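# Tighten cord knot around flower stems with two arms

## Task

Draw the cord's slack knot snug around every flower stem so the stems form one tight bundle that holds on its own, without deforming any stem; then release the cord and move both grippers away.

## Robot and tools

Robot: two 6-joint arms, left_arm and right_arm, each with a parallel two-finger gripper. Joints run from base to hand: waist, shoulder, elbow, wrist pitch, wrist yaw, wrist roll. The fingers point along the gripper's +z axis and close along its y axis. end_effector_position is the point between the finger pads, just under 1 cm behind the tips. A gripper fully open is 0.087 m wide.

Frame: every position and orientation lives in one scene frame. The origin is on the table top midway between the arms, +z is up, +x points out across the table, and left_arm sits on the +y side (base near (+0.037, +0.273, 0)); right_arm's base is near (-0.040, -0.316, 0). The names left and right do not match image sides. Reported hand positions can be a little off, more so at long reach.

Row layout (used by both motion tools): one flat list of 16 numbers covering both arms, left_arm first: x, y, z, qw, qx, qy, qz, opening, then the same eight for right_arm. x, y, z are an absolute target position in metres in the scene frame; qw, qx, qy, qz is an absolute target orientation quaternion, w first. opening runs from -1 (closed) to +1 (fully open). Optionally 12 more numbers, each 0 to 1, scale the stiffness of each joint (left's six, then right's six, in Joint positions order); a scale stays until changed. An arm meant to stay still should get its last reported pose and desired opening repeated exactly; to keep an orientation, resend the same quaternion every time rather than copying a drifted reading.

execute_actions(actions): a list of up to 15 actions; each action is a table of up to 15 rows, one row per 1/30 s step, and a short table repeats its final row to fill 15 steps (0.5 s). An empty list just reports state and images. Each step the commanded pose is clipped to within 70 mm and 16 degrees of the measured pose, so far targets take several actions, and the arm stops at the last clipped pose, not your target. A target more than 0.6 m from the gripper's start along any of its own axes gets the action refused for both arms; if the first action fails this or anything is malformed, nothing moves.

move(target, speed, blocking): target is one 16-number row of absolute poses; each gripper travels a straight line there, all finishing together, lasting 0.5 to 10 s (cut off at 10 s). speed is the path's top speed in m/s, 0.002 to 0.5, default 0.25; rotation is capped at twice that in rad/s. Openings are applied at the start. Paths ignore obstacles and the other arm, and grippers may lag, stray, or overshoot the speed. Faster contact hits harder, and aiming further past a contact presses harder. With blocking=false you get a result after 0.5 s while motion continues; use wait(0) to check and wait or stop before sending other motion.

wait(seconds): 0 to 10 s, arms hold their last command; a running move keeps going and the wait ends early when it finishes. stop(): brakes the current move (needs braking room; fingers continue). zoom_image(camera, region): enlarges [x0, y0, x1, y1] pixels (max 504x504) of the latest image from cam_high, cam_low, cam_left_wrist or cam_right_wrist; all are 504x504 and come in that order. read_manual(section) only returns licence text. finished_scene(scene): pass the current scene number to end it; irreversible, and the knot must already be tight and stay so.

Results: a state line per arm with position and quaternion; Hand target lines show where the controller is heading; step readings list positions, with HELD marking steps partly held back. A move adds a move: line with its ending (done, off_target, moving, held, fault) and limits (paced means the pose was clipped; held means a check blocked steps, after which the arm may surge fast), plus distance to target. pose unreachable means the clearance check altered a command. grip_measured gives finger opening on the command scale (±1 mm error per gripper); to hold something, command about 0.02 below grip_measured, less for a gentler grip. Finger force tops out near 20 N per pad; fast closing squeezes harder. Joint friction can leave the hand up to about 31 mm short, and tiny commands may not move it. Calibration lines give each camera's intrinsics and world-to-camera transform; they may be a few degrees and millimetres off.

Cautions: keep the arms from striking or pushing each other. Do not knock anything off the table, drop the cord, slam, or shove hard; pull the cord smoothly and avoid crushing or bending the stems. Loose objects may get nudged occasionally. Holding loads heats motors: MOTOR HOT appears at 75 °C, 90 °C stops that arm for 10 s, and 100 °C makes it go limp and fall. The simulation keeps running while you compose a reply, with the robot holding its last command. When done, open the grippers, back away, and confirm the bundle holds without the robot.

Each tool is called as a command line: name --argument value for each argument, lists and objects as JSON in quotes; but a table of rows of numbers goes row by row, as --pt "numbers of a row", without its own name.

## Session

execute_actions --actions '[]'

Scene clock: 0.00 s.
left_arm: end_effector_position=(-0.0335, -0.1823, +0.3396) grip_measured=+0.981 end_effector_quat_wxyz=(+0.678, +0.671, +0.083, -0.289) | right_arm: end_effector_position=(+0.1533, -0.6078, +0.3805) grip_measured=+1.000 end_effector_quat_wxyz=(+0.150, -0.143, +0.908, -0.364)
Joint positions: left_arm=[-1.626  1.33   0.966  0.451  0.079  1.038  0.087] | right_arm=[-0.825  1.531  2.103 -1.348  0.166 -1.176  0.087]
Joint velocities: left_arm=[-0.007 -0.002 -0.007 -0.007 -0.007  0.051  0.001] | right_arm=[-0.007 -0.017  0.012  0.007  0.081 -0.022  0.   ]
Motor temperatures (°C, as the motors report them): left_arm=[21 24 23 21 23 24] | right_arm=[21 25 25 21 22 22]
Hand target (left_arm): -0.034, -0.182, +0.340; +0.678, +0.671, +0.083, -0.289
Hand target (right_arm): +0.153, -0.608, +0.380; +0.150, -0.143, +0.908, -0.364
Joint stiffness scale: left_arm=[1. 1. 1. 1. 1. 1.] | right_arm=[1. 1. 1. 1. 1. 1.]
camera_calibration (this result's frames):
cam_left_wrist: T_world_to_cam=[[-0.486562, 0.0703211, -0.870811, 0.295654], [0.756537, 0.532415, -0.379718, 0.276128], [0.436931, -0.843557, -0.312254, 0.106874], [0, 0, 0, 1]] pos_world=[-0.111743, -0.0776513, 0.395681]
cam_right_wrist: T_world_to_cam=[[0.166919, -0.700205, 0.694155, -0.71617], [-0.872476, 0.223043, 0.434785, 0.127751], [-0.459265, -0.678207, -0.573682, 0.0182177], [0, 0, 0, 1]] pos_world=[0.239368, -0.517604, 0.45204]

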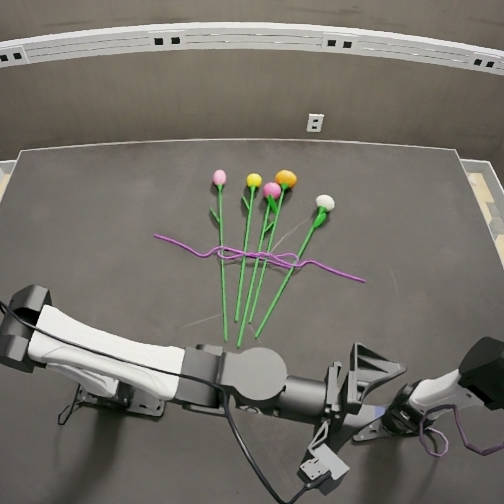

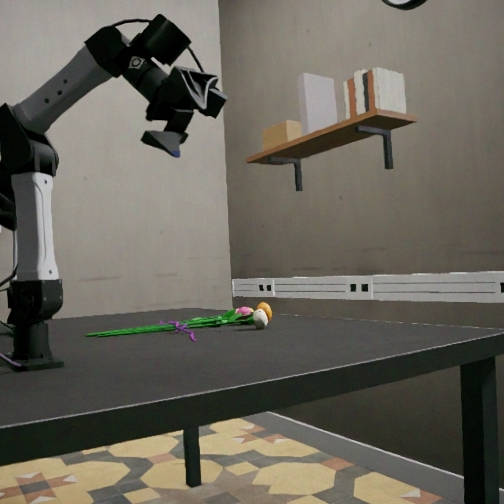

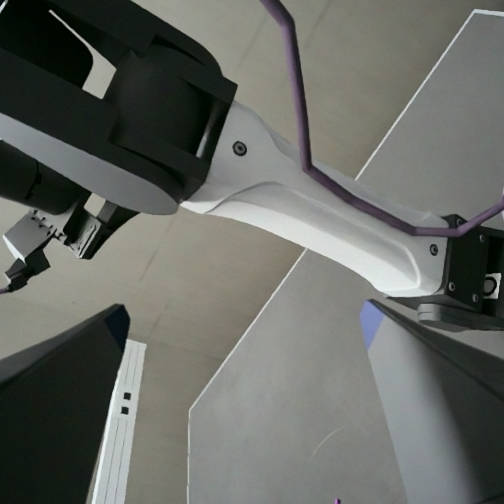

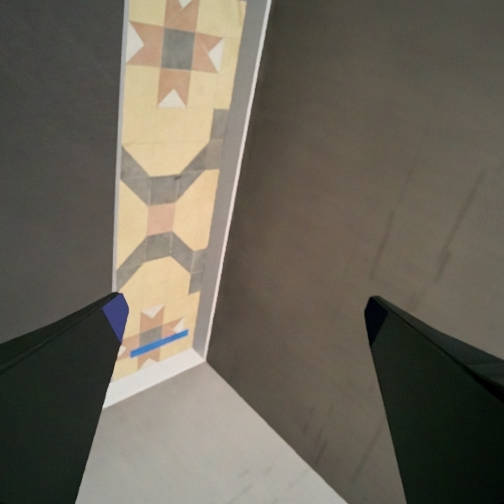

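move --target '[0.35,0.1,0.2,0,0.793,0.609,0,0.4,0.25,-0.5,0.25,0,-0.609,0.793,0,0.4]' --speed 0.3

move --target '[0.42,0.165,0.045,0,0.793,0.609,0,0.4,0.33,-0.25,0.045,0,-0.609,0.793,0,0.4]'

Scene clock: 3.87 s.
left_arm: end_effector_position=(+0.3547, +0.0891, +0.1919) grip_measured=+0.400 end_effector_quat_wxyz=(+0.048, +0.791, +0.609, +0.029) | right_arm: end_effector_position=(+0.2556, -0.5091, +0.2649) grip_measured=+0.400 end_effector_quat_wxyz=(+0.055, -0.597, +0.787, -0.141)
Joint positions: left_arm=[-0.499  1.936  2.02  -1.546 -0.03   1.187  0.061] | right_arm=[-0.479  1.681  1.953 -1.54   0.03  -1.75   0.061]
Joint velocities: left_arm=[ 0.002  0.012 -0.002  0.007 -0.022  0.081  0.   ] | right_arm=[ 0.012 -0.012 -0.017 -0.007 -0.051 -0.051 -0.   ]
Motor temperatures (°C, as the motors report them): left_arm=[21 24 24 21 23 24] | right_arm=[21 25 25 22 22 22]
Hand target (left_arm): +0.358, +0.092, +0.194; +0.045, +0.792, +0.608, +0.034
Hand target (right_arm): +0.254, -0.503, +0.249; +0.044, -0.609, +0.785, -0.109
Off the commanded pose (left_arm): 0.014 m, 6 deg.
Off the commanded pose (right_arm): 0.018 m, 17 deg; orientation clipped at the last step of the last action.
Joint stiffness scale: left_arm=[1. 1. 1. 1. 1. 1.] | right_arm=[1. 1. 1. 1. 1. 1.]
joint sent to its limit (left arm) — the command would take joint 4 (wrist pitch) past its lower limit, so that joint was sent only as far as its limit.
joint sent to its limit (right arm) — the command would take joint 4 (wrist pitch) past its lower limit, so that joint was sent only as far as its limit.
move: off_target (left_arm, right_arm); limits=paced
camera_calibration (this result's frames):
cam_left_wrist: T_world_to_cam=[[-0.957229, 0.270361, -0.103044, 0.33863], [0.108048, 0.664404, 0.739522, -0.214654], [0.268401, 0.696758, -0.665199, 0.11035], [0, 0, 0, 1]] pos_world=[0.317721, -0.0258224, 0.267039]
cam_right_wrist: T_world_to_cam=[[0.932298, -0.238082, 0.272283, -0.432496], [-0.357952, -0.499358, 0.788995, -0.347873], [-0.0518789, -0.833042, -0.550772, -0.123238], [0, 0, 0, 1]] pos_world=[0.2723, -0.379345, 0.324355]

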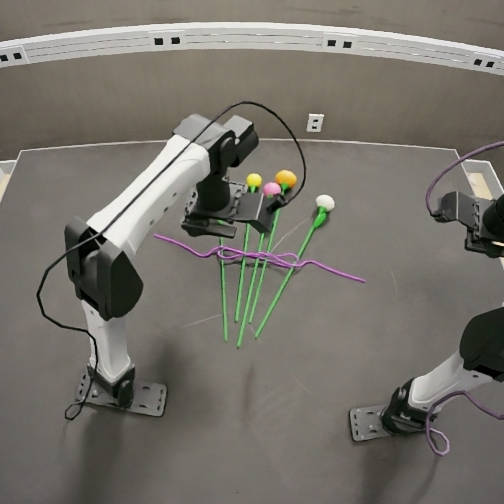

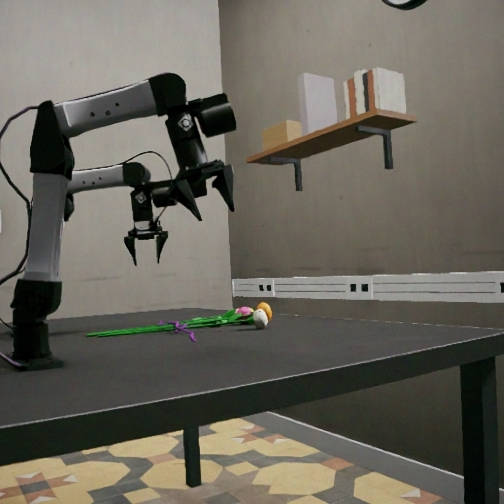

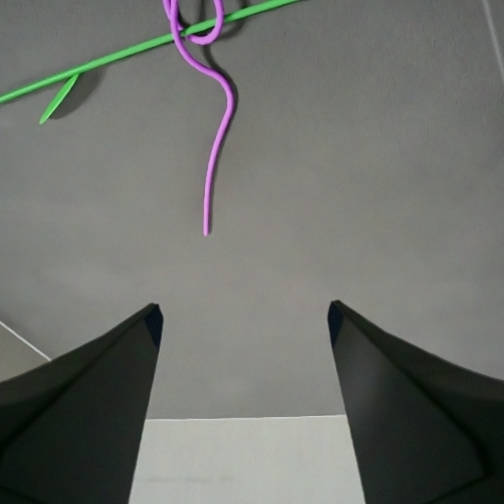

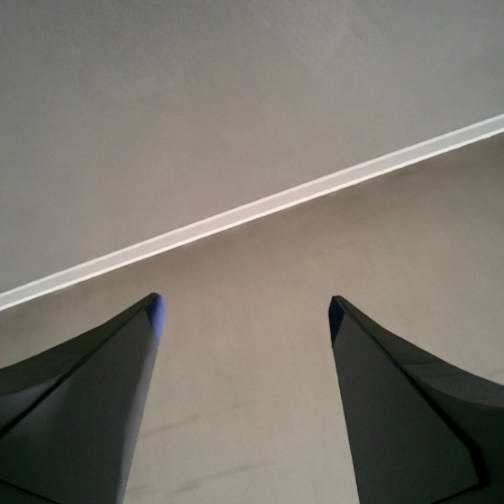

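Scene clock: 5.80 s.
left_arm: end_effector_position=(+0.4236, +0.1631, +0.0512) grip_measured=+0.400 end_effector_quat_wxyz=(-0.001, +0.792, +0.610, +0.008) | right_arm: end_effector_position=(+0.3310, -0.2526, +0.0454) grip_measured=+0.400 end_effector_quat_wxyz=(-0.003, -0.614, +0.790, +0.006)
Joint positions: left_arm=[-0.241  2.105  1.704 -1.162 -0.015  1.443  0.061] | right_arm=[ 0.23   2.085  1.652 -1.147 -0.009 -1.059  0.061]
Joint velocities: left_arm=[-0.007 -0.022  0.007 -0.095 -0.022 -0.022 -0.   ] | right_arm=[ 0.002  0.007  0.007 -0.037 -0.081 -0.022 -0.   ]
Motor temperatures (°C, as the motors report them): left_arm=[21 25 24 21 23 24] | right_arm=[21 26 26 22 22 22]
Hand target (left_arm): +0.423, +0.165, +0.045; -0.002, +0.793, +0.609, +0.003
Hand target (right_arm): +0.338, -0.248, +0.043; +0.008, -0.610, +0.792, +0.007
Off the commanded pose (left_arm): 0.007 m, 1 deg.
Off the commanded pose (right_arm): 0.003 m, 1 deg.
Joint stiffness scale: left_arm=[1. 1. 1. 1. 1. 1.] | right_arm=[1. 1. 1. 1. 1. 1.]
move: done
camera_calibration (this result's frames):
cam_left_wrist: T_world_to_cam=[[-0.962316, 0.271934, 0.000544911, 0.366689], [0.177151, 0.625376, 0.759949, -0.191112], [0.206315, 0.731408, -0.649982, -0.0334729], [0, 0, 0, 1]] pos_world=[0.393632, 0.0442838, 0.123279]
cam_right_wrist: T_world_to_cam=[[0.971271, -0.236273, -0.0284107, -0.380837], [-0.131325, -0.63172, 0.763992, -0.126903], [-0.198458, -0.738313, -0.6446, 0.0501787], [0, 0, 0, 1]] pos_world=[0.363189, -0.133101, 0.118478]

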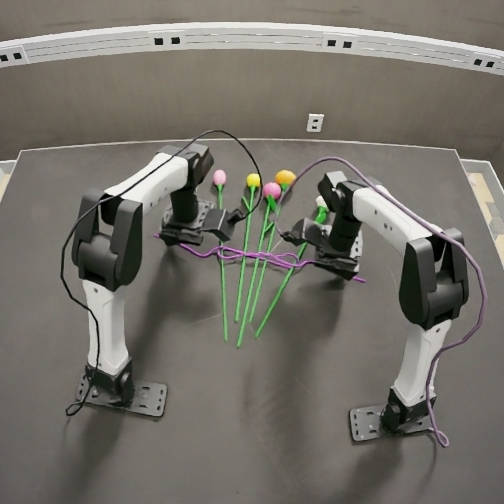

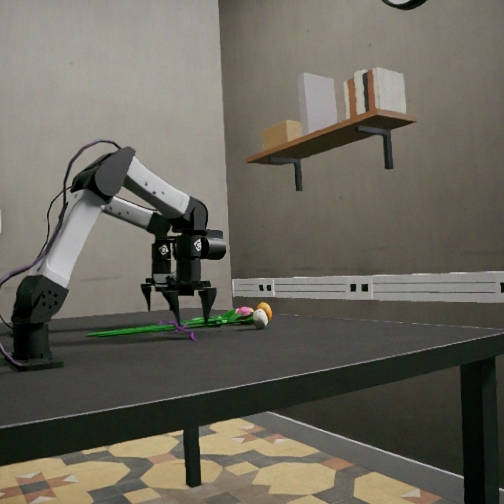

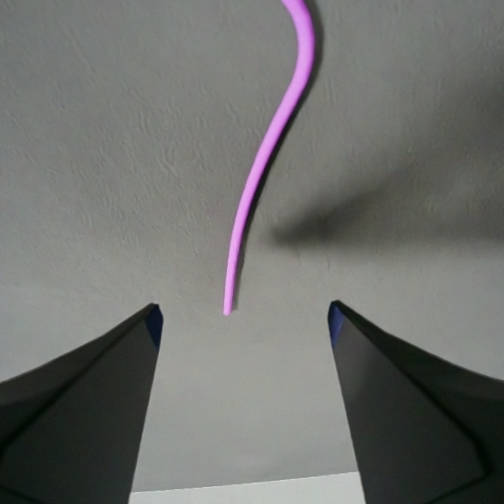

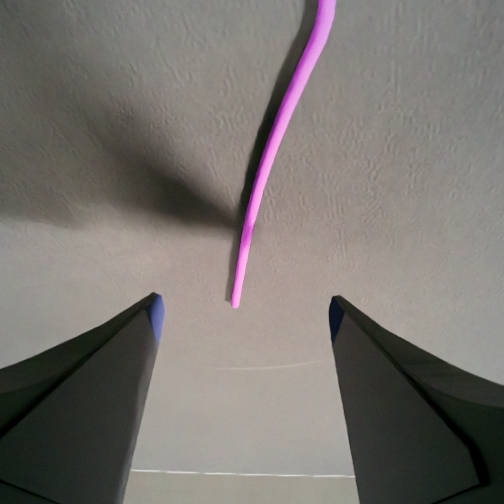

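move --target '[0.424,0.165,-0.002,0,0.793,0.609,0,0.4,0.33,-0.25,0.0,0,-0.609,0.793,0,0.4]' --speed 0.05

move --target '[0.424,0.165,-0.002,0,0.793,0.609,0,-1,0.33,-0.25,0.0,0,-0.609,0.793,0,-1]' --speed 0.05

Scene clock: 7.37 s.
left_arm: end_effector_position=(+0.4250, +0.1617, +0.0140) grip_measured=+0.400 end_effector_quat_wxyz=(+0.002, +0.793, +0.609, +0.007) | right_arm: end_effector_position=(+0.3354, -0.2510, +0.0159) grip_measured=+0.400 end_effector_quat_wxyz=(+0.014, -0.608, +0.794, -0.002)
Joint positions: left_arm=[-0.241  2.141  1.609 -1.028 -0.01   1.447  0.061] | right_arm=[ 0.232  2.099  1.555 -1.    -0.006 -1.045  0.061]
Joint velocities: left_arm=[-0.022  0.007 -0.012 -0.051  0.051 -0.007 -0.   ] | right_arm=[-0.022  0.002 -0.002  0.081 -0.022 -0.051  0.   ]
Motor temperatures (°C, as the motors report them): left_arm=[21 25 24 21 23 24] | right_arm=[21 26 26 22 22 22]
Hand target (left_arm): +0.424, +0.165, -0.002; -0.001, +0.793, +0.609, -0.000
Hand target (right_arm): +0.330, -0.250, +0.000; -0.000, -0.609, +0.793, +0.000
Off the commanded pose (left_arm): 0.016 m, 1 deg.
Off the commanded pose (right_arm): 0.017 m, 2 deg.
Joint stiffness scale: left_arm=[1. 1. 1. 1. 1. 1.] | right_arm=[1. 1. 1. 1. 1. 1.]
move: off_target (left_arm, right_arm)
camera_calibration (this result's frames):
cam_left_wrist: T_world_to_cam=[[-0.961258, 0.275634, -0.00308644, 0.367508], [0.177952, 0.629068, 0.756708, -0.163147], [0.210516, 0.726842, -0.653746, -0.0578516], [0, 0, 0, 1]] pos_world=[0.394481, 0.0433819, 0.0867689]
cam_right_wrist: T_world_to_cam=[[0.968551, -0.248785, 0.00387847, -0.388282], [-0.166192, -0.635246, 0.754217, -0.0917934], [-0.185174, -0.731142, -0.656614, 0.03082], [0, 0, 0, 1]] pos_world=[0.366522, -0.132376, 0.0909749]

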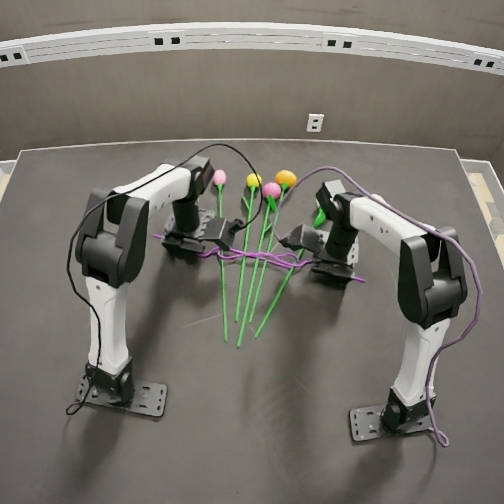

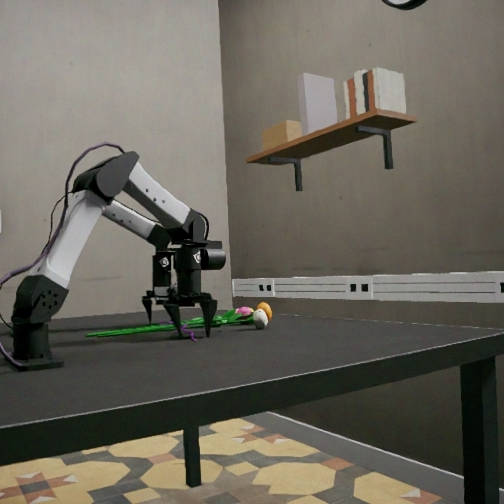

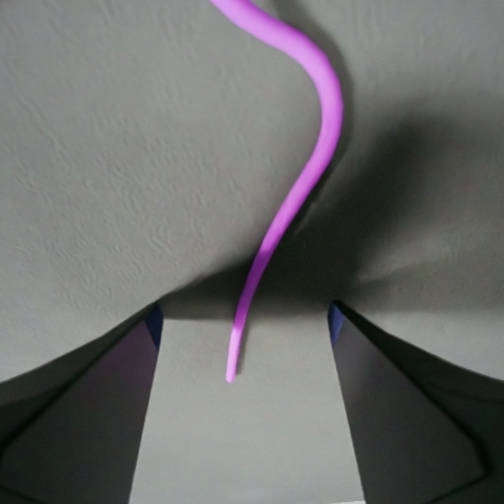

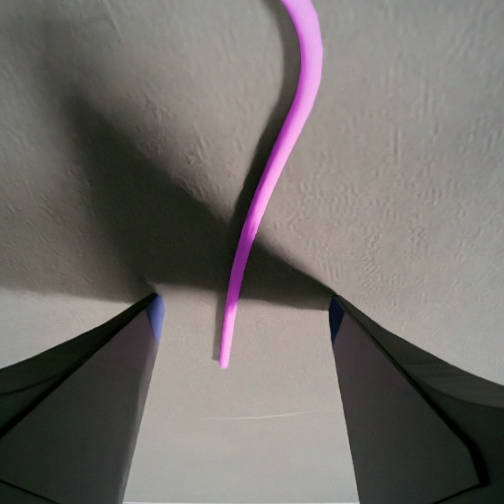

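Scene clock: 8.07 s.
left_arm: end_effector_position=(+0.4278, +0.1606, +0.0135) grip_measured=-0.965 end_effector_quat_wxyz=(+0.008, +0.794, +0.608, +0.011) | right_arm: end_effector_position=(+0.3372, -0.2506, +0.0158) grip_measured=-0.929 end_effector_quat_wxyz=(+0.017, -0.608, +0.793, -0.004)
Joint positions: left_arm=[-0.241  2.141  1.607 -1.013 -0.011  1.447  0.002] | right_arm=[ 0.232  2.099  1.555 -0.993 -0.006 -1.045  0.003]
Joint velocities: left_arm=[-0.012 -0.012 -0.007  0.022 -0.051  0.007 -0.001] | right_arm=[-0.002  0.002  0.002  0.007 -0.037 -0.037  0.001]
Motor temperatures (°C, as the motors report them): left_arm=[21 26 24 21 23 24] | right_arm=[21 26 26 22 22 22]
Hand target (left_arm): +0.424, +0.165, -0.002; -0.000, +0.793, +0.609, -0.000
Hand target (right_arm): +0.330, -0.250, +0.000; +0.000, -0.609, +0.793, +0.000
Off the commanded pose (left_arm): 0.017 m, 1 deg.
Off the commanded pose (right_arm): 0.017 m, 2 deg.
Joint stiffness scale: left_arm=[1. 1. 1. 1. 1. 1.] | right_arm=[1. 1. 1. 1. 1. 1.]
move: off_target (left_arm, right_arm)
camera_calibration (this result's frames):
cam_left_wrist: T_world_to_cam=[[-0.961044, 0.275954, -0.0156404, 0.370508], [0.169259, 0.632315, 0.755996, -0.159357], [0.218509, 0.723898, -0.65439, -0.060964], [0, 0, 0, 1]] pos_world=[0.396368, 0.0426521, 0.0863736]
cam_right_wrist: T_world_to_cam=[[0.968497, -0.248807, 0.0103747, -0.389983], [-0.171544, -0.636387, 0.752053, -0.0896248], [-0.180514, -0.730141, -0.659021, 0.0301078], [0, 0, 0, 1]] pos_world=[0.367758, -0.132084, 0.0912902]

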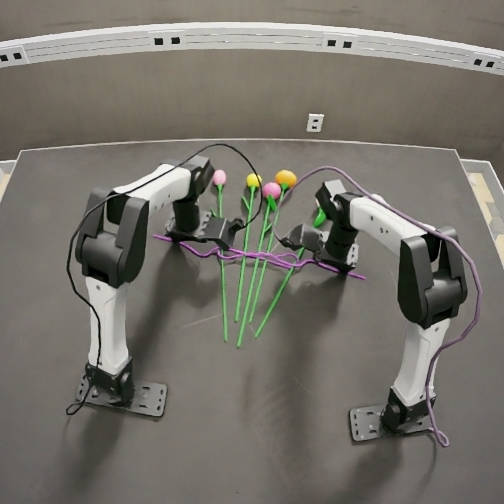

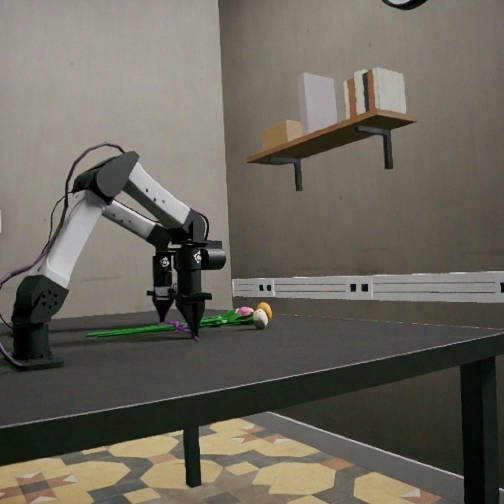

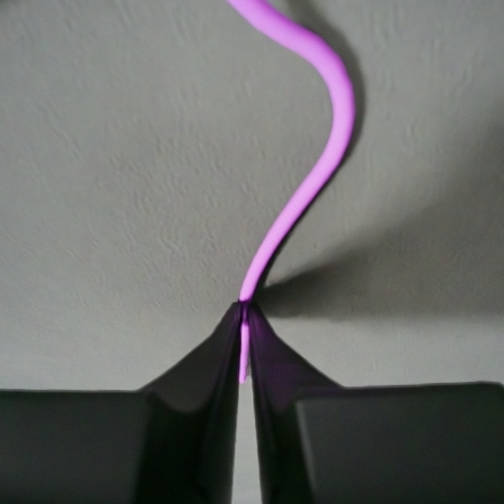

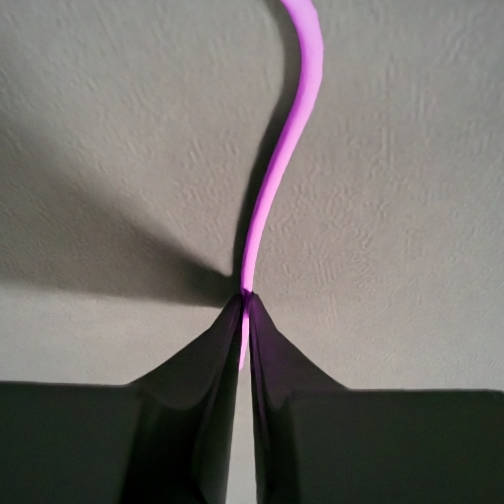

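move --target '[0.455,0.325,0.05,0,0.793,0.609,0,-1,0.305,-0.415,0.05,0,-0.609,0.793,0,-1]' --speed 0.055

zoom_image --camera "cam_high" --region '[180, 160, 360, 360]'

Scene clock: 13.43 s.
left_arm: end_effector_position=(+0.4556, +0.3241, +0.0510) grip_measured=-0.965 end_effector_quat_wxyz=(-0.002, +0.792, +0.610, +0.006) | right_arm: end_effector_position=(+0.3120, -0.4131, +0.0475) grip_measured=-0.929 end_effector_quat_wxyz=(+0.008, -0.608, +0.794, -0.006)
Joint positions: left_arm=[ 0.167  2.118  1.723 -1.168 -0.011  1.851  0.002] | right_arm=[-0.189  1.949  1.462 -1.063 -0.003 -1.464  0.003]
Joint velocities: left_arm=[-0.012 -0.012  0.002  0.022  0.022  0.037  0.001] | right_arm=[ 0.007 -0.007 -0.007 -0.037 -0.022 -0.022  0.001]
Motor temperatures (°C, as the motors report them): left_arm=[21 28 25 21 23 24] | right_arm=[21 28 26 22 22 22]
Hand target (left_arm): +0.457, +0.327, +0.050; -0.004, +0.793, +0.609, +0.004
Hand target (right_arm): +0.302, -0.417, +0.050; -0.004, -0.609, +0.793, -0.004
Off the commanded pose (left_arm): 0.001 m, 1 deg.
Off the commanded pose (right_arm): 0.008 m, 1 deg.
Joint stiffness scale: left_arm=[1. 1. 1. 1. 1. 1.] | right_arm=[1. 1. 1. 1. 1. 1.]
move: done
camera_calibration (this result's frames):
cam_left_wrist: T_world_to_cam=[[-0.962205, 0.272281, 0.00500943, 0.35332], [0.180821, 0.625027, 0.759371, -0.298912], [0.203631, 0.731577, -0.650638, -0.156741], [0, 0, 0, 1]] pos_world=[0.425933, 0.205294, 0.123234]
cam_right_wrist: T_world_to_cam=[[0.968231, -0.250022, 0.00434011, -0.406533], [-0.164849, -0.625149, 0.762898, -0.21916], [-0.188028, -0.739376, -0.646505, -0.0743156], [0, 0, 0, 1]] pos_world=[0.343516, -0.293597, 0.120916]

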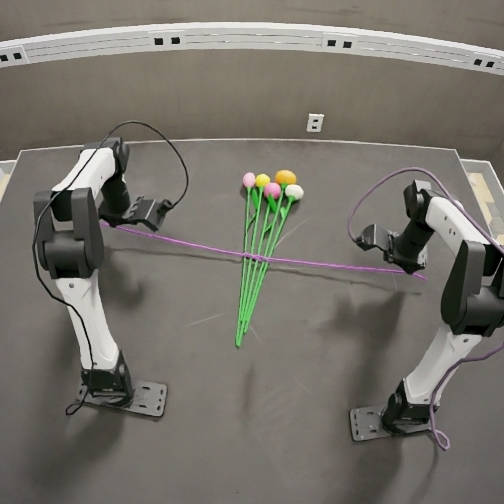

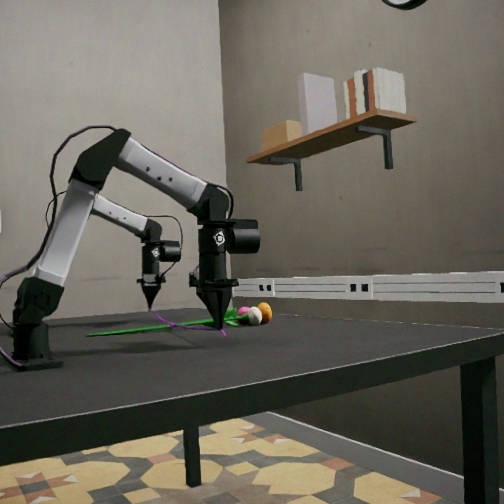

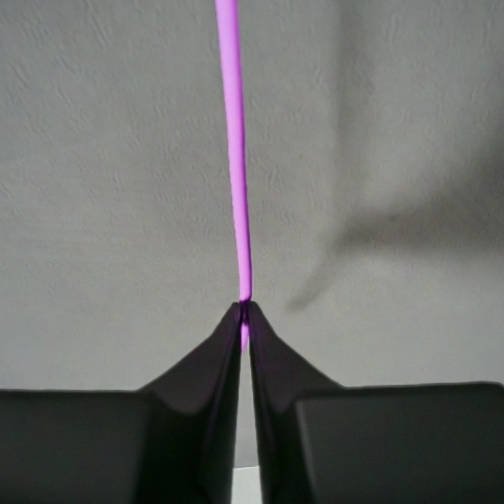

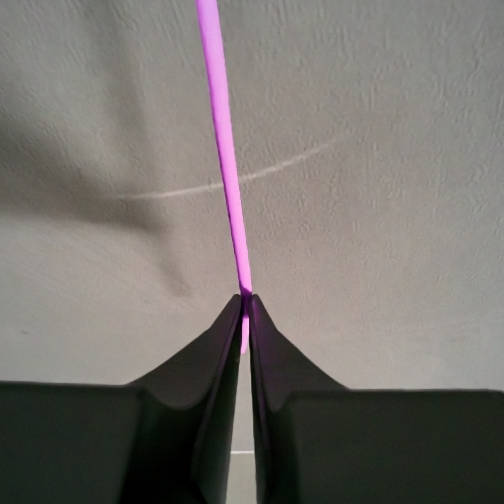

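Region (180, 160, 360, 360) of cam_high's 504x504 image, scaled by 2.520, with more detail than that image has; it fills the left 454 columns of this view, and the rest is white.

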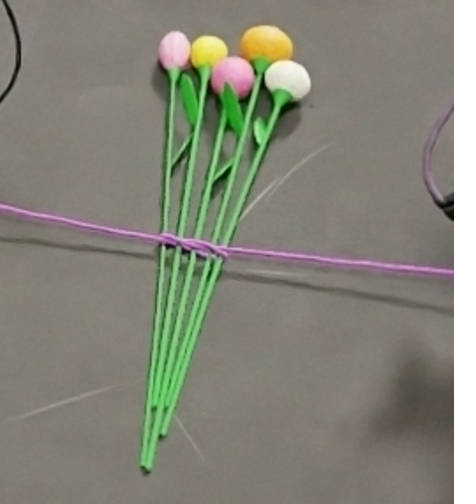

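Lift while pulling so stems can cross rather than bend.

move --target '[0.46,0.36,0.12,0,0.77,0.638,0,-1,0.30,-0.45,0.12,0,-0.609,0.793,0,-1]' --speed 0.035

zoom_image --camera "cam_high" --region '[180, 160, 360, 360]'

Scene clock: 16.33 s.
left_arm: end_effector_position=(+0.4559, +0.3469, +0.1183) grip_measured=-0.965 end_effector_quat_wxyz=(+0.008, +0.773, +0.634, -0.012) | right_arm: end_effector_position=(+0.3007, -0.4397, +0.1075) grip_measured=-0.929 end_effector_quat_wxyz=(+0.002, -0.613, +0.790, +0.014)
Joint positions: left_arm=[ 0.237  2.153  2.052 -1.48   0.026  1.86   0.002] | right_arm=[-0.274  1.933  1.682 -1.34  -0.019 -1.562  0.003]
Joint velocities: left_arm=[ 0.012  0.017 -0.002 -0.022  0.037 -0.007 -0.001] | right_arm=[ 0.012 -0.017  0.007 -0.037  0.007 -0.007  0.001]
Motor temperatures (°C, as the motors report them): left_arm=[21 29 25 21 23 24] | right_arm=[21 29 26 22 22 22]
Hand target (left_arm): +0.459, +0.360, +0.120; -0.001, +0.770, +0.638, +0.001
Hand target (right_arm): +0.298, -0.450, +0.120; -0.001, -0.609, +0.793, -0.001
Off the commanded pose (left_arm): 0.014 m, 2 deg.
Off the commanded pose (right_arm): 0.016 m, 2 deg.
Joint stiffness scale: left_arm=[1. 1. 1. 1. 1. 1.] | right_arm=[1. 1. 1. 1. 1. 1.]
move: off_target (left_arm, right_arm)
camera_calibration (this result's frames):
cam_left_wrist: T_world_to_cam=[[-0.976918, 0.213341, 0.0108233, 0.373539], [0.15314, 0.664124, 0.73177, -0.361985], [0.148929, 0.716537, -0.681466, -0.0958777], [0, 0, 0, 1]] pos_world=[0.43463, 0.229412, 0.19551]
cam_right_wrist: T_world_to_cam=[[0.970661, -0.237796, -0.0356321, -0.393536], [-0.130293, -0.644712, 0.75324, -0.30142], [-0.20209, -0.726498, -0.65678, -0.0462884], [0, 0, 0, 1]] pos_world=[0.333363, -0.321539, 0.182618]

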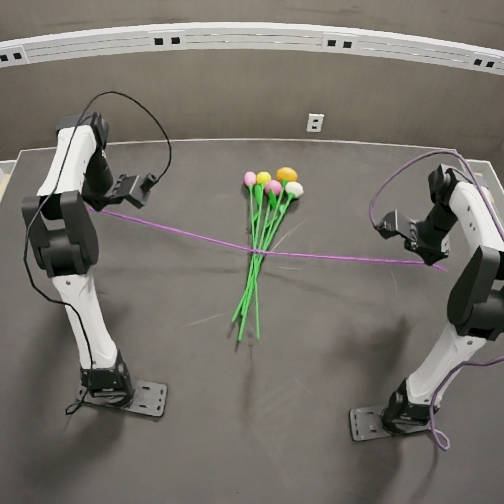

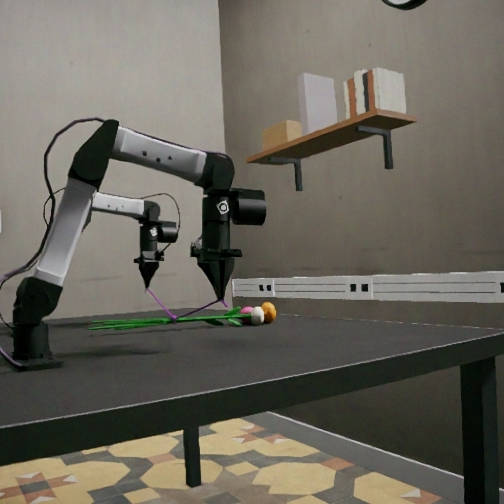

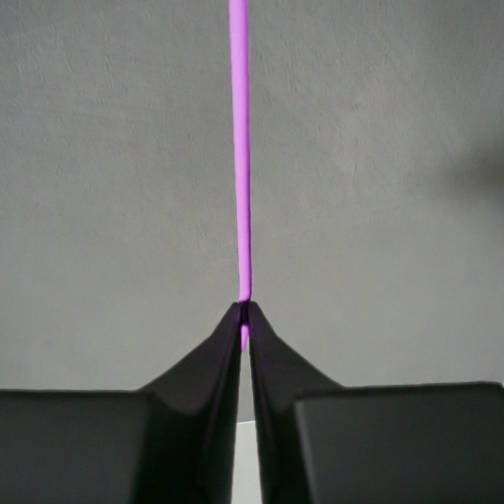

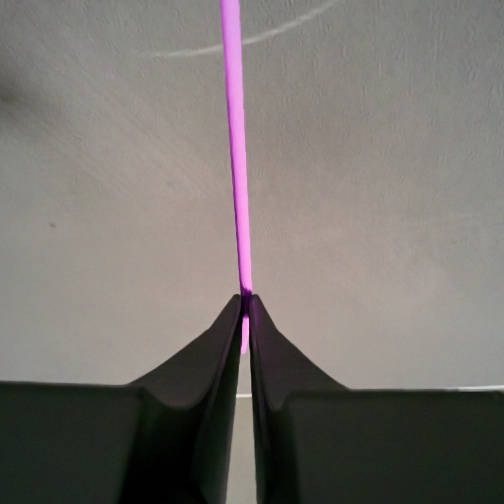

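Region (180, 160, 360, 360) of cam_high's 504x504 image, scaled by 2.520, with more detail than that image has; it fills the left 454 columns of this view, and the rest is white.

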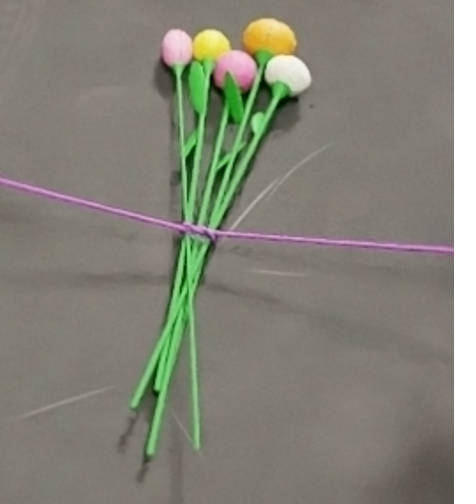

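move --target '[0.47,0.415,0.08,0,0.77,0.638,0,-1,0.288,-0.505,0.08,0,-0.609,0.793,0,-1]' --speed 0.035

zoom_image --camera "cam_high" --region '[180, 160, 360, 360]'

Scene clock: 20.30 s.
left_arm: end_effector_position=(+0.4570, +0.3603, +0.0814) grip_measured=-0.965 end_effector_quat_wxyz=(+0.045, +0.777, +0.624, -0.074) | right_arm: end_effector_position=(+0.2949, -0.4598, +0.0897) grip_measured=-0.929 end_effector_quat_wxyz=(+0.052, -0.622, +0.780, +0.046)
Joint positions: left_arm=[ 0.323  2.237  2.052 -1.473  0.15   1.973  0.002] | right_arm=[-0.391  1.933  1.625 -1.289 -0.136 -1.707  0.003]
Joint velocities: left_arm=[ 0.002  0.022  0.007  0.007 -0.037  0.007  0.001] | right_arm=[-0.002 -0.017  0.007  0.037 -0.007 -0.037  0.001]
Motor temperatures (°C, as the motors report them): left_arm=[21 30 25 21 23 24] | right_arm=[21 30 27 22 22 22]
Hand target (left_arm): +0.467, +0.413, +0.084; -0.002, +0.768, +0.641, -0.005
Hand target (right_arm): +0.285, -0.502, +0.083; -0.002, -0.608, +0.794, +0.004
Off the commanded pose (left_arm): 0.056 m, 10 deg.
Off the commanded pose (right_arm): 0.047 m, 8 deg.
Joint stiffness scale: left_arm=[1. 1. 1. 1. 1. 1.] | right_arm=[1. 1. 1. 1. 1. 1.]
move: off_target (left_arm, right_arm)
camera_calibration (this result's frames):
cam_left_wrist: T_world_to_cam=[[-0.971499, 0.235447, 0.0274608, 0.360312], [0.200353, 0.753686, 0.625952, -0.389226], [0.126682, 0.613614, -0.779378, -0.0756097], [0, 0, 0, 1]] pos_world=[0.437604, 0.254915, 0.174814]
cam_right_wrist: T_world_to_cam=[[0.977713, -0.208742, -0.0224654, -0.383173], [-0.140289, -0.729175, 0.669793, -0.330094], [-0.156195, -0.651714, -0.742208, -0.0452644], [0, 0, 0, 1]] pos_world=[0.321254, -0.35018, 0.178891]

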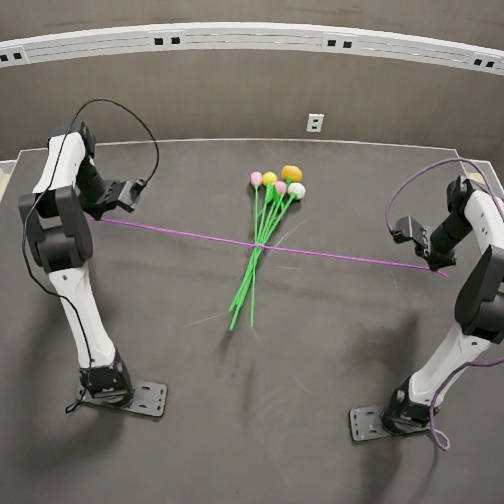

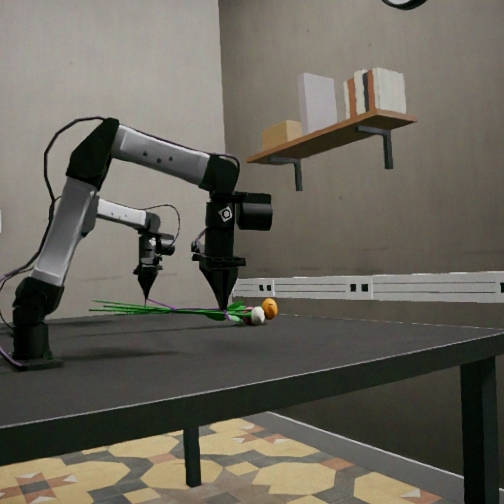

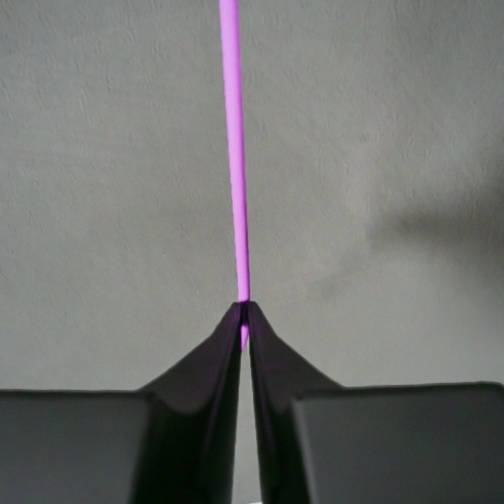

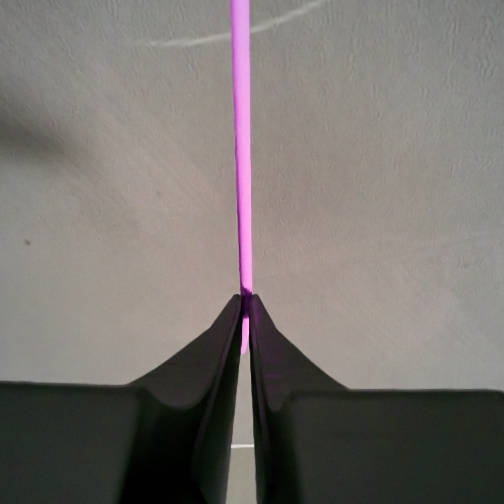

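Region (180, 160, 360, 360) of cam_high's 504x504 image, scaled by 2.520, with more detail than that image has; it fills the left 454 columns of this view, and the rest is white.

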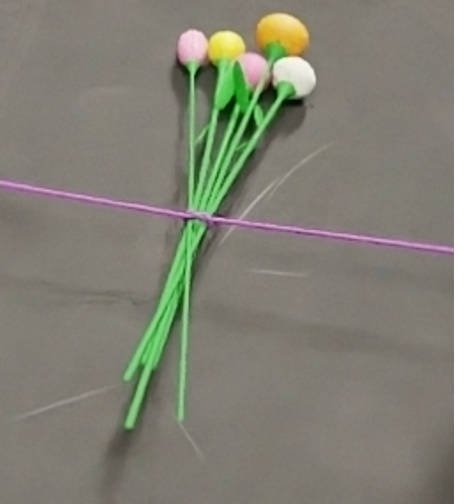

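move --target '[0.455,0.35,0.022,0,0.77,0.638,0,-1,0.297,-0.45,0.02,0,-0.609,0.793,0,-1]' --speed 0.05

move --target '[0.455,0.35,0.022,0,0.77,0.638,0,0.3,0.297,-0.45,0.02,0,-0.609,0.793,0,0.3]'

move --target '[0.38,0.35,0.15,0,0.77,0.638,0,0.3,0.27,-0.45,0.15,0,-0.609,0.793,0,0.3]' --speed 0.2

zoom_image --camera "cam_high" --region '[180, 160, 360, 360]'

Scene clock: 22.67 s.
left_arm: end_effector_position=(+0.4553, +0.3513, +0.0179) grip_measured=-0.965 end_effector_quat_wxyz=(+0.001, +0.770, +0.638, -0.011) | right_arm: end_effector_position=(+0.3026, -0.4519, +0.0333) grip_measured=-0.929 end_effector_quat_wxyz=(+0.014, -0.609, +0.793, -0.006)
Joint positions: left_arm=[ 0.241  2.185  1.7   -1.103  0.013  1.853  0.002] | right_arm=[-0.304  1.953  1.411 -1.001 -0.016 -1.582  0.003]
Joint velocities: left_arm=[-0.002 -0.007  0.002  0.007 -0.037 -0.051 -0.   ] | right_arm=[ 0.002 -0.012 -0.002 -0.081  0.007 -0.066 -0.001]
Motor temperatures (°C, as the motors report them): left_arm=[21 31 26 21 23 24] | right_arm=[21 31 27 22 22 22]
Hand target (left_arm): +0.456, +0.349, +0.022; +0.002, +0.770, +0.638, -0.001
Hand target (right_arm): +0.298, -0.450, +0.020; +0.001, -0.609, +0.793, +0.001
Off the commanded pose (left_arm): 0.004 m, 1 deg.
Off the commanded pose (right_arm): 0.015 m, 2 deg.
Joint stiffness scale: left_arm=[1. 1. 1. 1. 1. 1.] | right_arm=[1. 1. 1. 1. 1. 1.]
move: off_target (right_arm)
camera_calibration (this result's frames):
cam_left_wrist: T_world_to_cam=[[-0.979208, 0.20175, 0.0211611, 0.378061], [0.151233, 0.656506, 0.739005, -0.287896], [0.135202, 0.726841, -0.673367, -0.164841], [0, 0, 0, 1]] pos_world=[0.436027, 0.232544, 0.0937584]
cam_right_wrist: T_world_to_cam=[[0.968982, -0.246878, 0.0111996, -0.406042], [-0.169637, -0.631491, 0.756599, -0.235399], [-0.179715, -0.73503, -0.653783, -0.114251], [0, 0, 0, 1]] pos_world=[0.332983, -0.332873, 0.107955]

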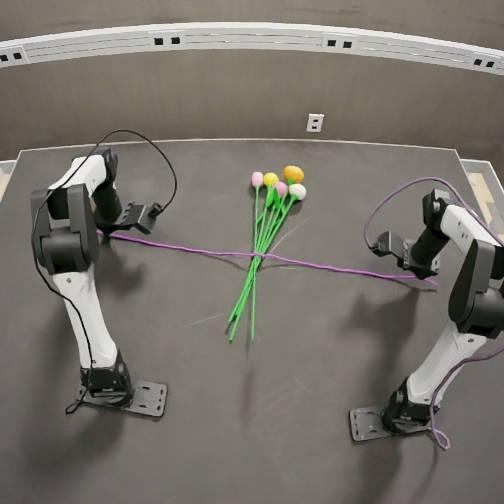

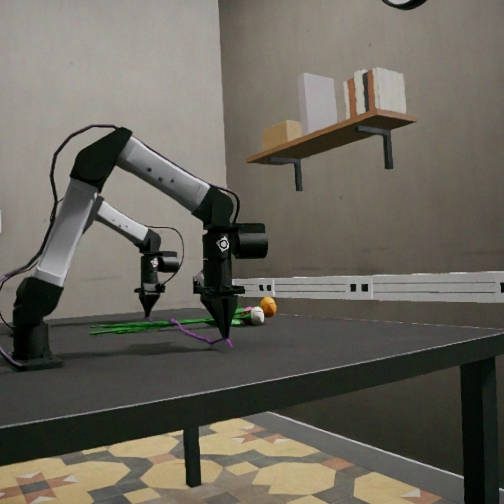

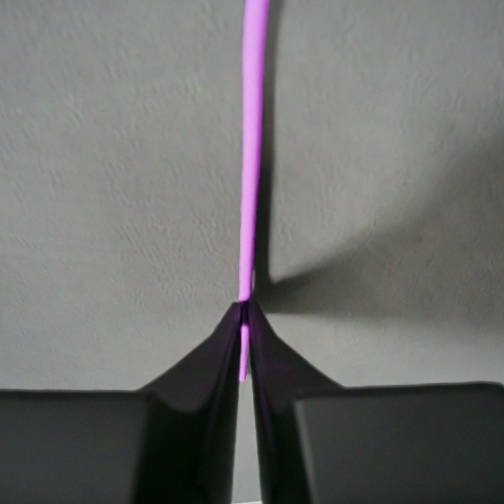

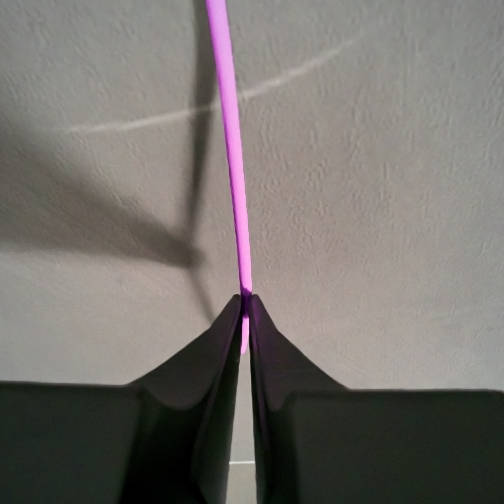

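Scene clock: 23.37 s.
left_arm: end_effector_position=(+0.4560, +0.3520, +0.0181) grip_measured=+0.300 end_effector_quat_wxyz=(-0.000, +0.770, +0.638, -0.008) | right_arm: end_effector_position=(+0.3032, -0.4528, +0.0335) grip_measured=+0.300 end_effector_quat_wxyz=(+0.014, -0.609, +0.793, -0.009)
Joint positions: left_arm=[ 0.241  2.185  1.7   -1.1    0.009  1.853  0.057] | right_arm=[-0.304  1.953  1.411 -0.998 -0.012 -1.581  0.057]
Joint velocities: left_arm=[-0.012 -0.017  0.007  0.037 -0.022 -0.007  0.001] | right_arm=[-0.002 -0.007 -0.002  0.007  0.007 -0.066  0.001]
Motor temperatures (°C, as the motors report them): left_arm=[21 31 26 21 23 24] | right_arm=[21 31 27 22 22 22]
Hand target (left_arm): +0.455, +0.350, +0.022; +0.000, +0.770, +0.638, -0.000
Hand target (right_arm): +0.297, -0.450, +0.020; -0.000, -0.609, +0.793, +0.000
Off the commanded pose (left_arm): 0.005 m, 1 deg.
Off the commanded pose (right_arm): 0.015 m, 2 deg.
Joint stiffness scale: left_arm=[1. 1. 1. 1. 1. 1.] | right_arm=[1. 1. 1. 1. 1. 1.]
move: off_target (right_arm)
camera_calibration (this result's frames):
cam_left_wrist: T_world_to_cam=[[-0.979251, 0.201724, 0.0193701, 0.378652], [0.149293, 0.653468, 0.742086, -0.286715], [0.137039, 0.72958, -0.670025, -0.167223], [0, 0, 0, 1]] pos_world=[0.436516, 0.232978, 0.0933892]
cam_right_wrist: T_world_to_cam=[[0.968831, -0.247294, 0.0145423, -0.407122], [-0.171675, -0.627934, 0.759096, -0.233832], [-0.178589, -0.737932, -0.650817, -0.116419], [0, 0, 0, 1]] pos_world=[0.333498, -0.333419, 0.107653]

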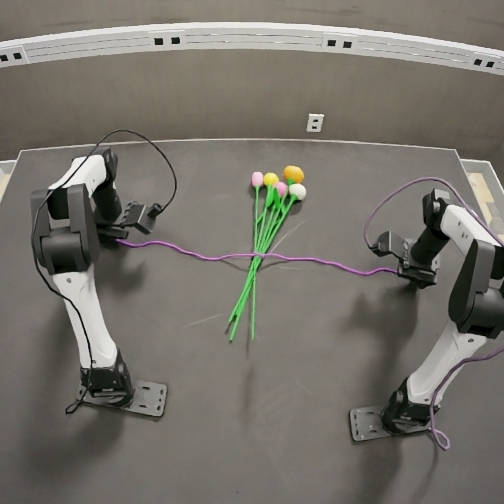

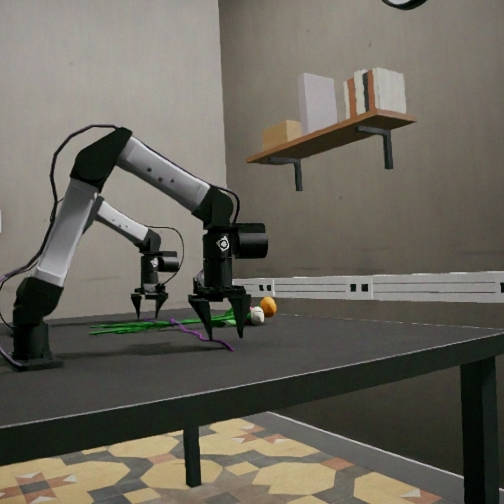

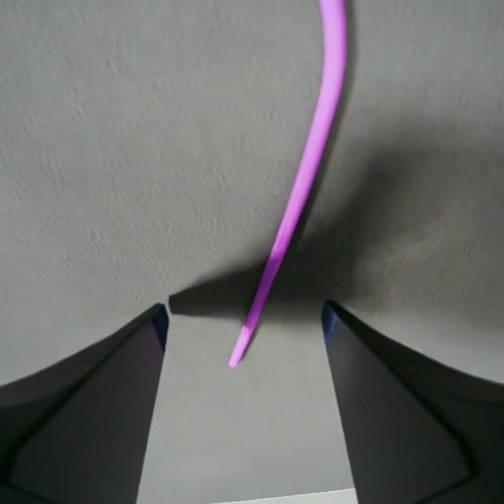

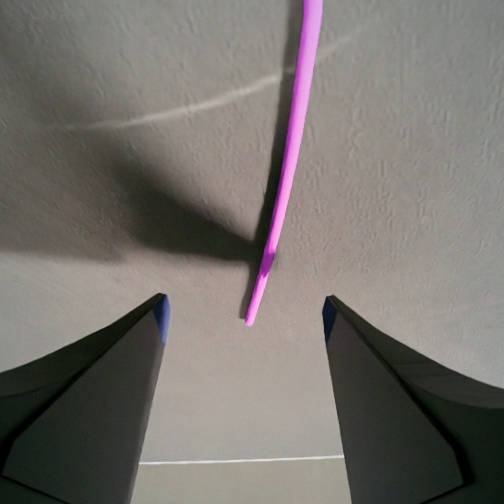

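Scene clock: 24.80 s.
left_arm: end_effector_position=(+0.3789, +0.3466, +0.1430) grip_measured=+0.300 end_effector_quat_wxyz=(+0.000, +0.771, +0.637, -0.007) | right_arm: end_effector_position=(+0.2715, -0.4441, +0.1429) grip_measured=+0.300 end_effector_quat_wxyz=(+0.004, -0.610, +0.792, +0.004)
Joint positions: left_arm=[ 0.247  1.831  1.687 -1.439  0.008  1.861  0.057] | right_arm=[-0.304  1.812  1.663 -1.423 -0.011 -1.585  0.057]
Joint velocities: left_arm=[-0.012 -0.007  0.002  0.051 -0.051 -0.007  0.001] | right_arm=[-0.012  0.007 -0.002 -0.095 -0.022  0.022  0.001]
Motor temperatures (°C, as the motors report them): left_arm=[21 32 26 21 23 24] | right_arm=[21 31 27 22 22 22]
Hand target (left_arm): +0.379, +0.351, +0.150; -0.000, +0.770, +0.638, +0.000
Hand target (right_arm): +0.268, -0.449, +0.150; -0.000, -0.609, +0.793, -0.000
Off the commanded pose (left_arm): 0.008 m, 1 deg.
Off the commanded pose (right_arm): 0.009 m, 1 deg.
Joint stiffness scale: left_arm=[1. 1. 1. 1. 1. 1.] | right_arm=[1. 1. 1. 1. 1. 1.]
move: done
camera_calibration (this result's frames):
cam_left_wrist: T_world_to_cam=[[-0.978746, 0.204326, 0.0175462, 0.300957], [0.149409, 0.651841, 0.743492, -0.364077], [0.140478, 0.730311, -0.668515, -0.0707677], [0, 0, 0, 1]] pos_world=[0.358898, 0.227509, 0.218098]
cam_right_wrist: T_world_to_cam=[[0.96954, -0.244338, -0.0170943, -0.370237], [-0.146462, -0.634275, 0.759107, -0.326543], [-0.196321, -0.733481, -0.650741, -0.0376619], [0, 0, 0, 1]] pos_world=[0.303739, -0.325205, 0.217044]

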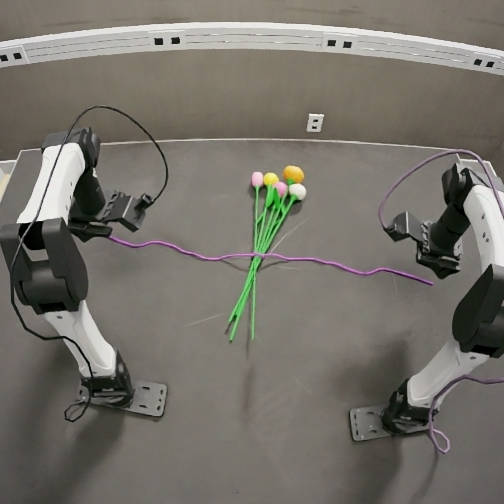

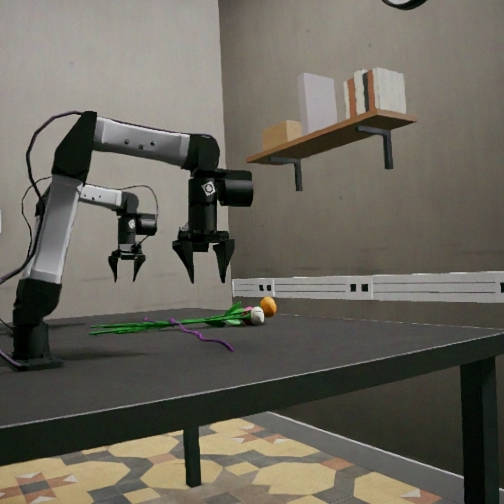

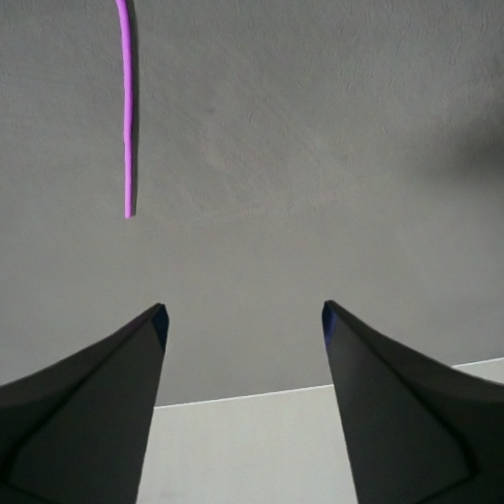

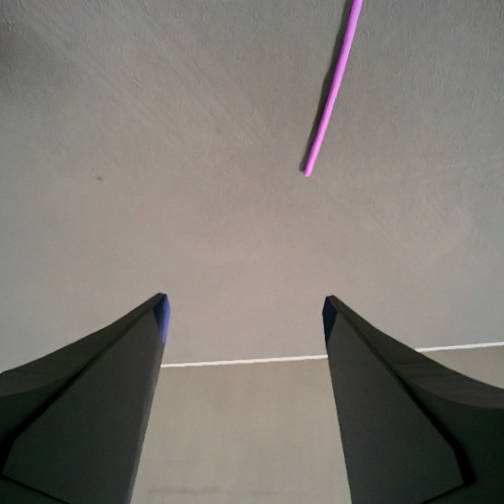

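Region (180, 160, 360, 360) of cam_high's 504x504 image, scaled by 2.520, with more detail than that image has; it fills the left 454 columns of this view, and the rest is white.

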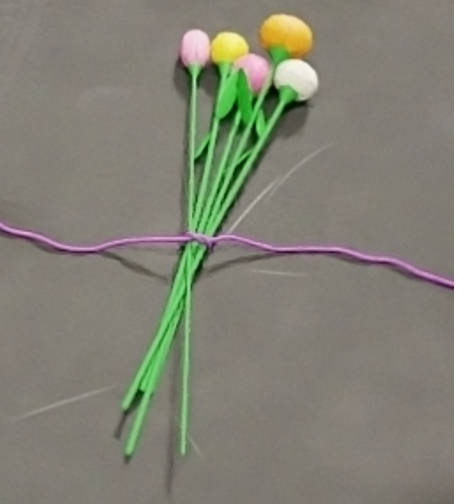

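finished_scene --scene 2

The scene is finished: the task was done.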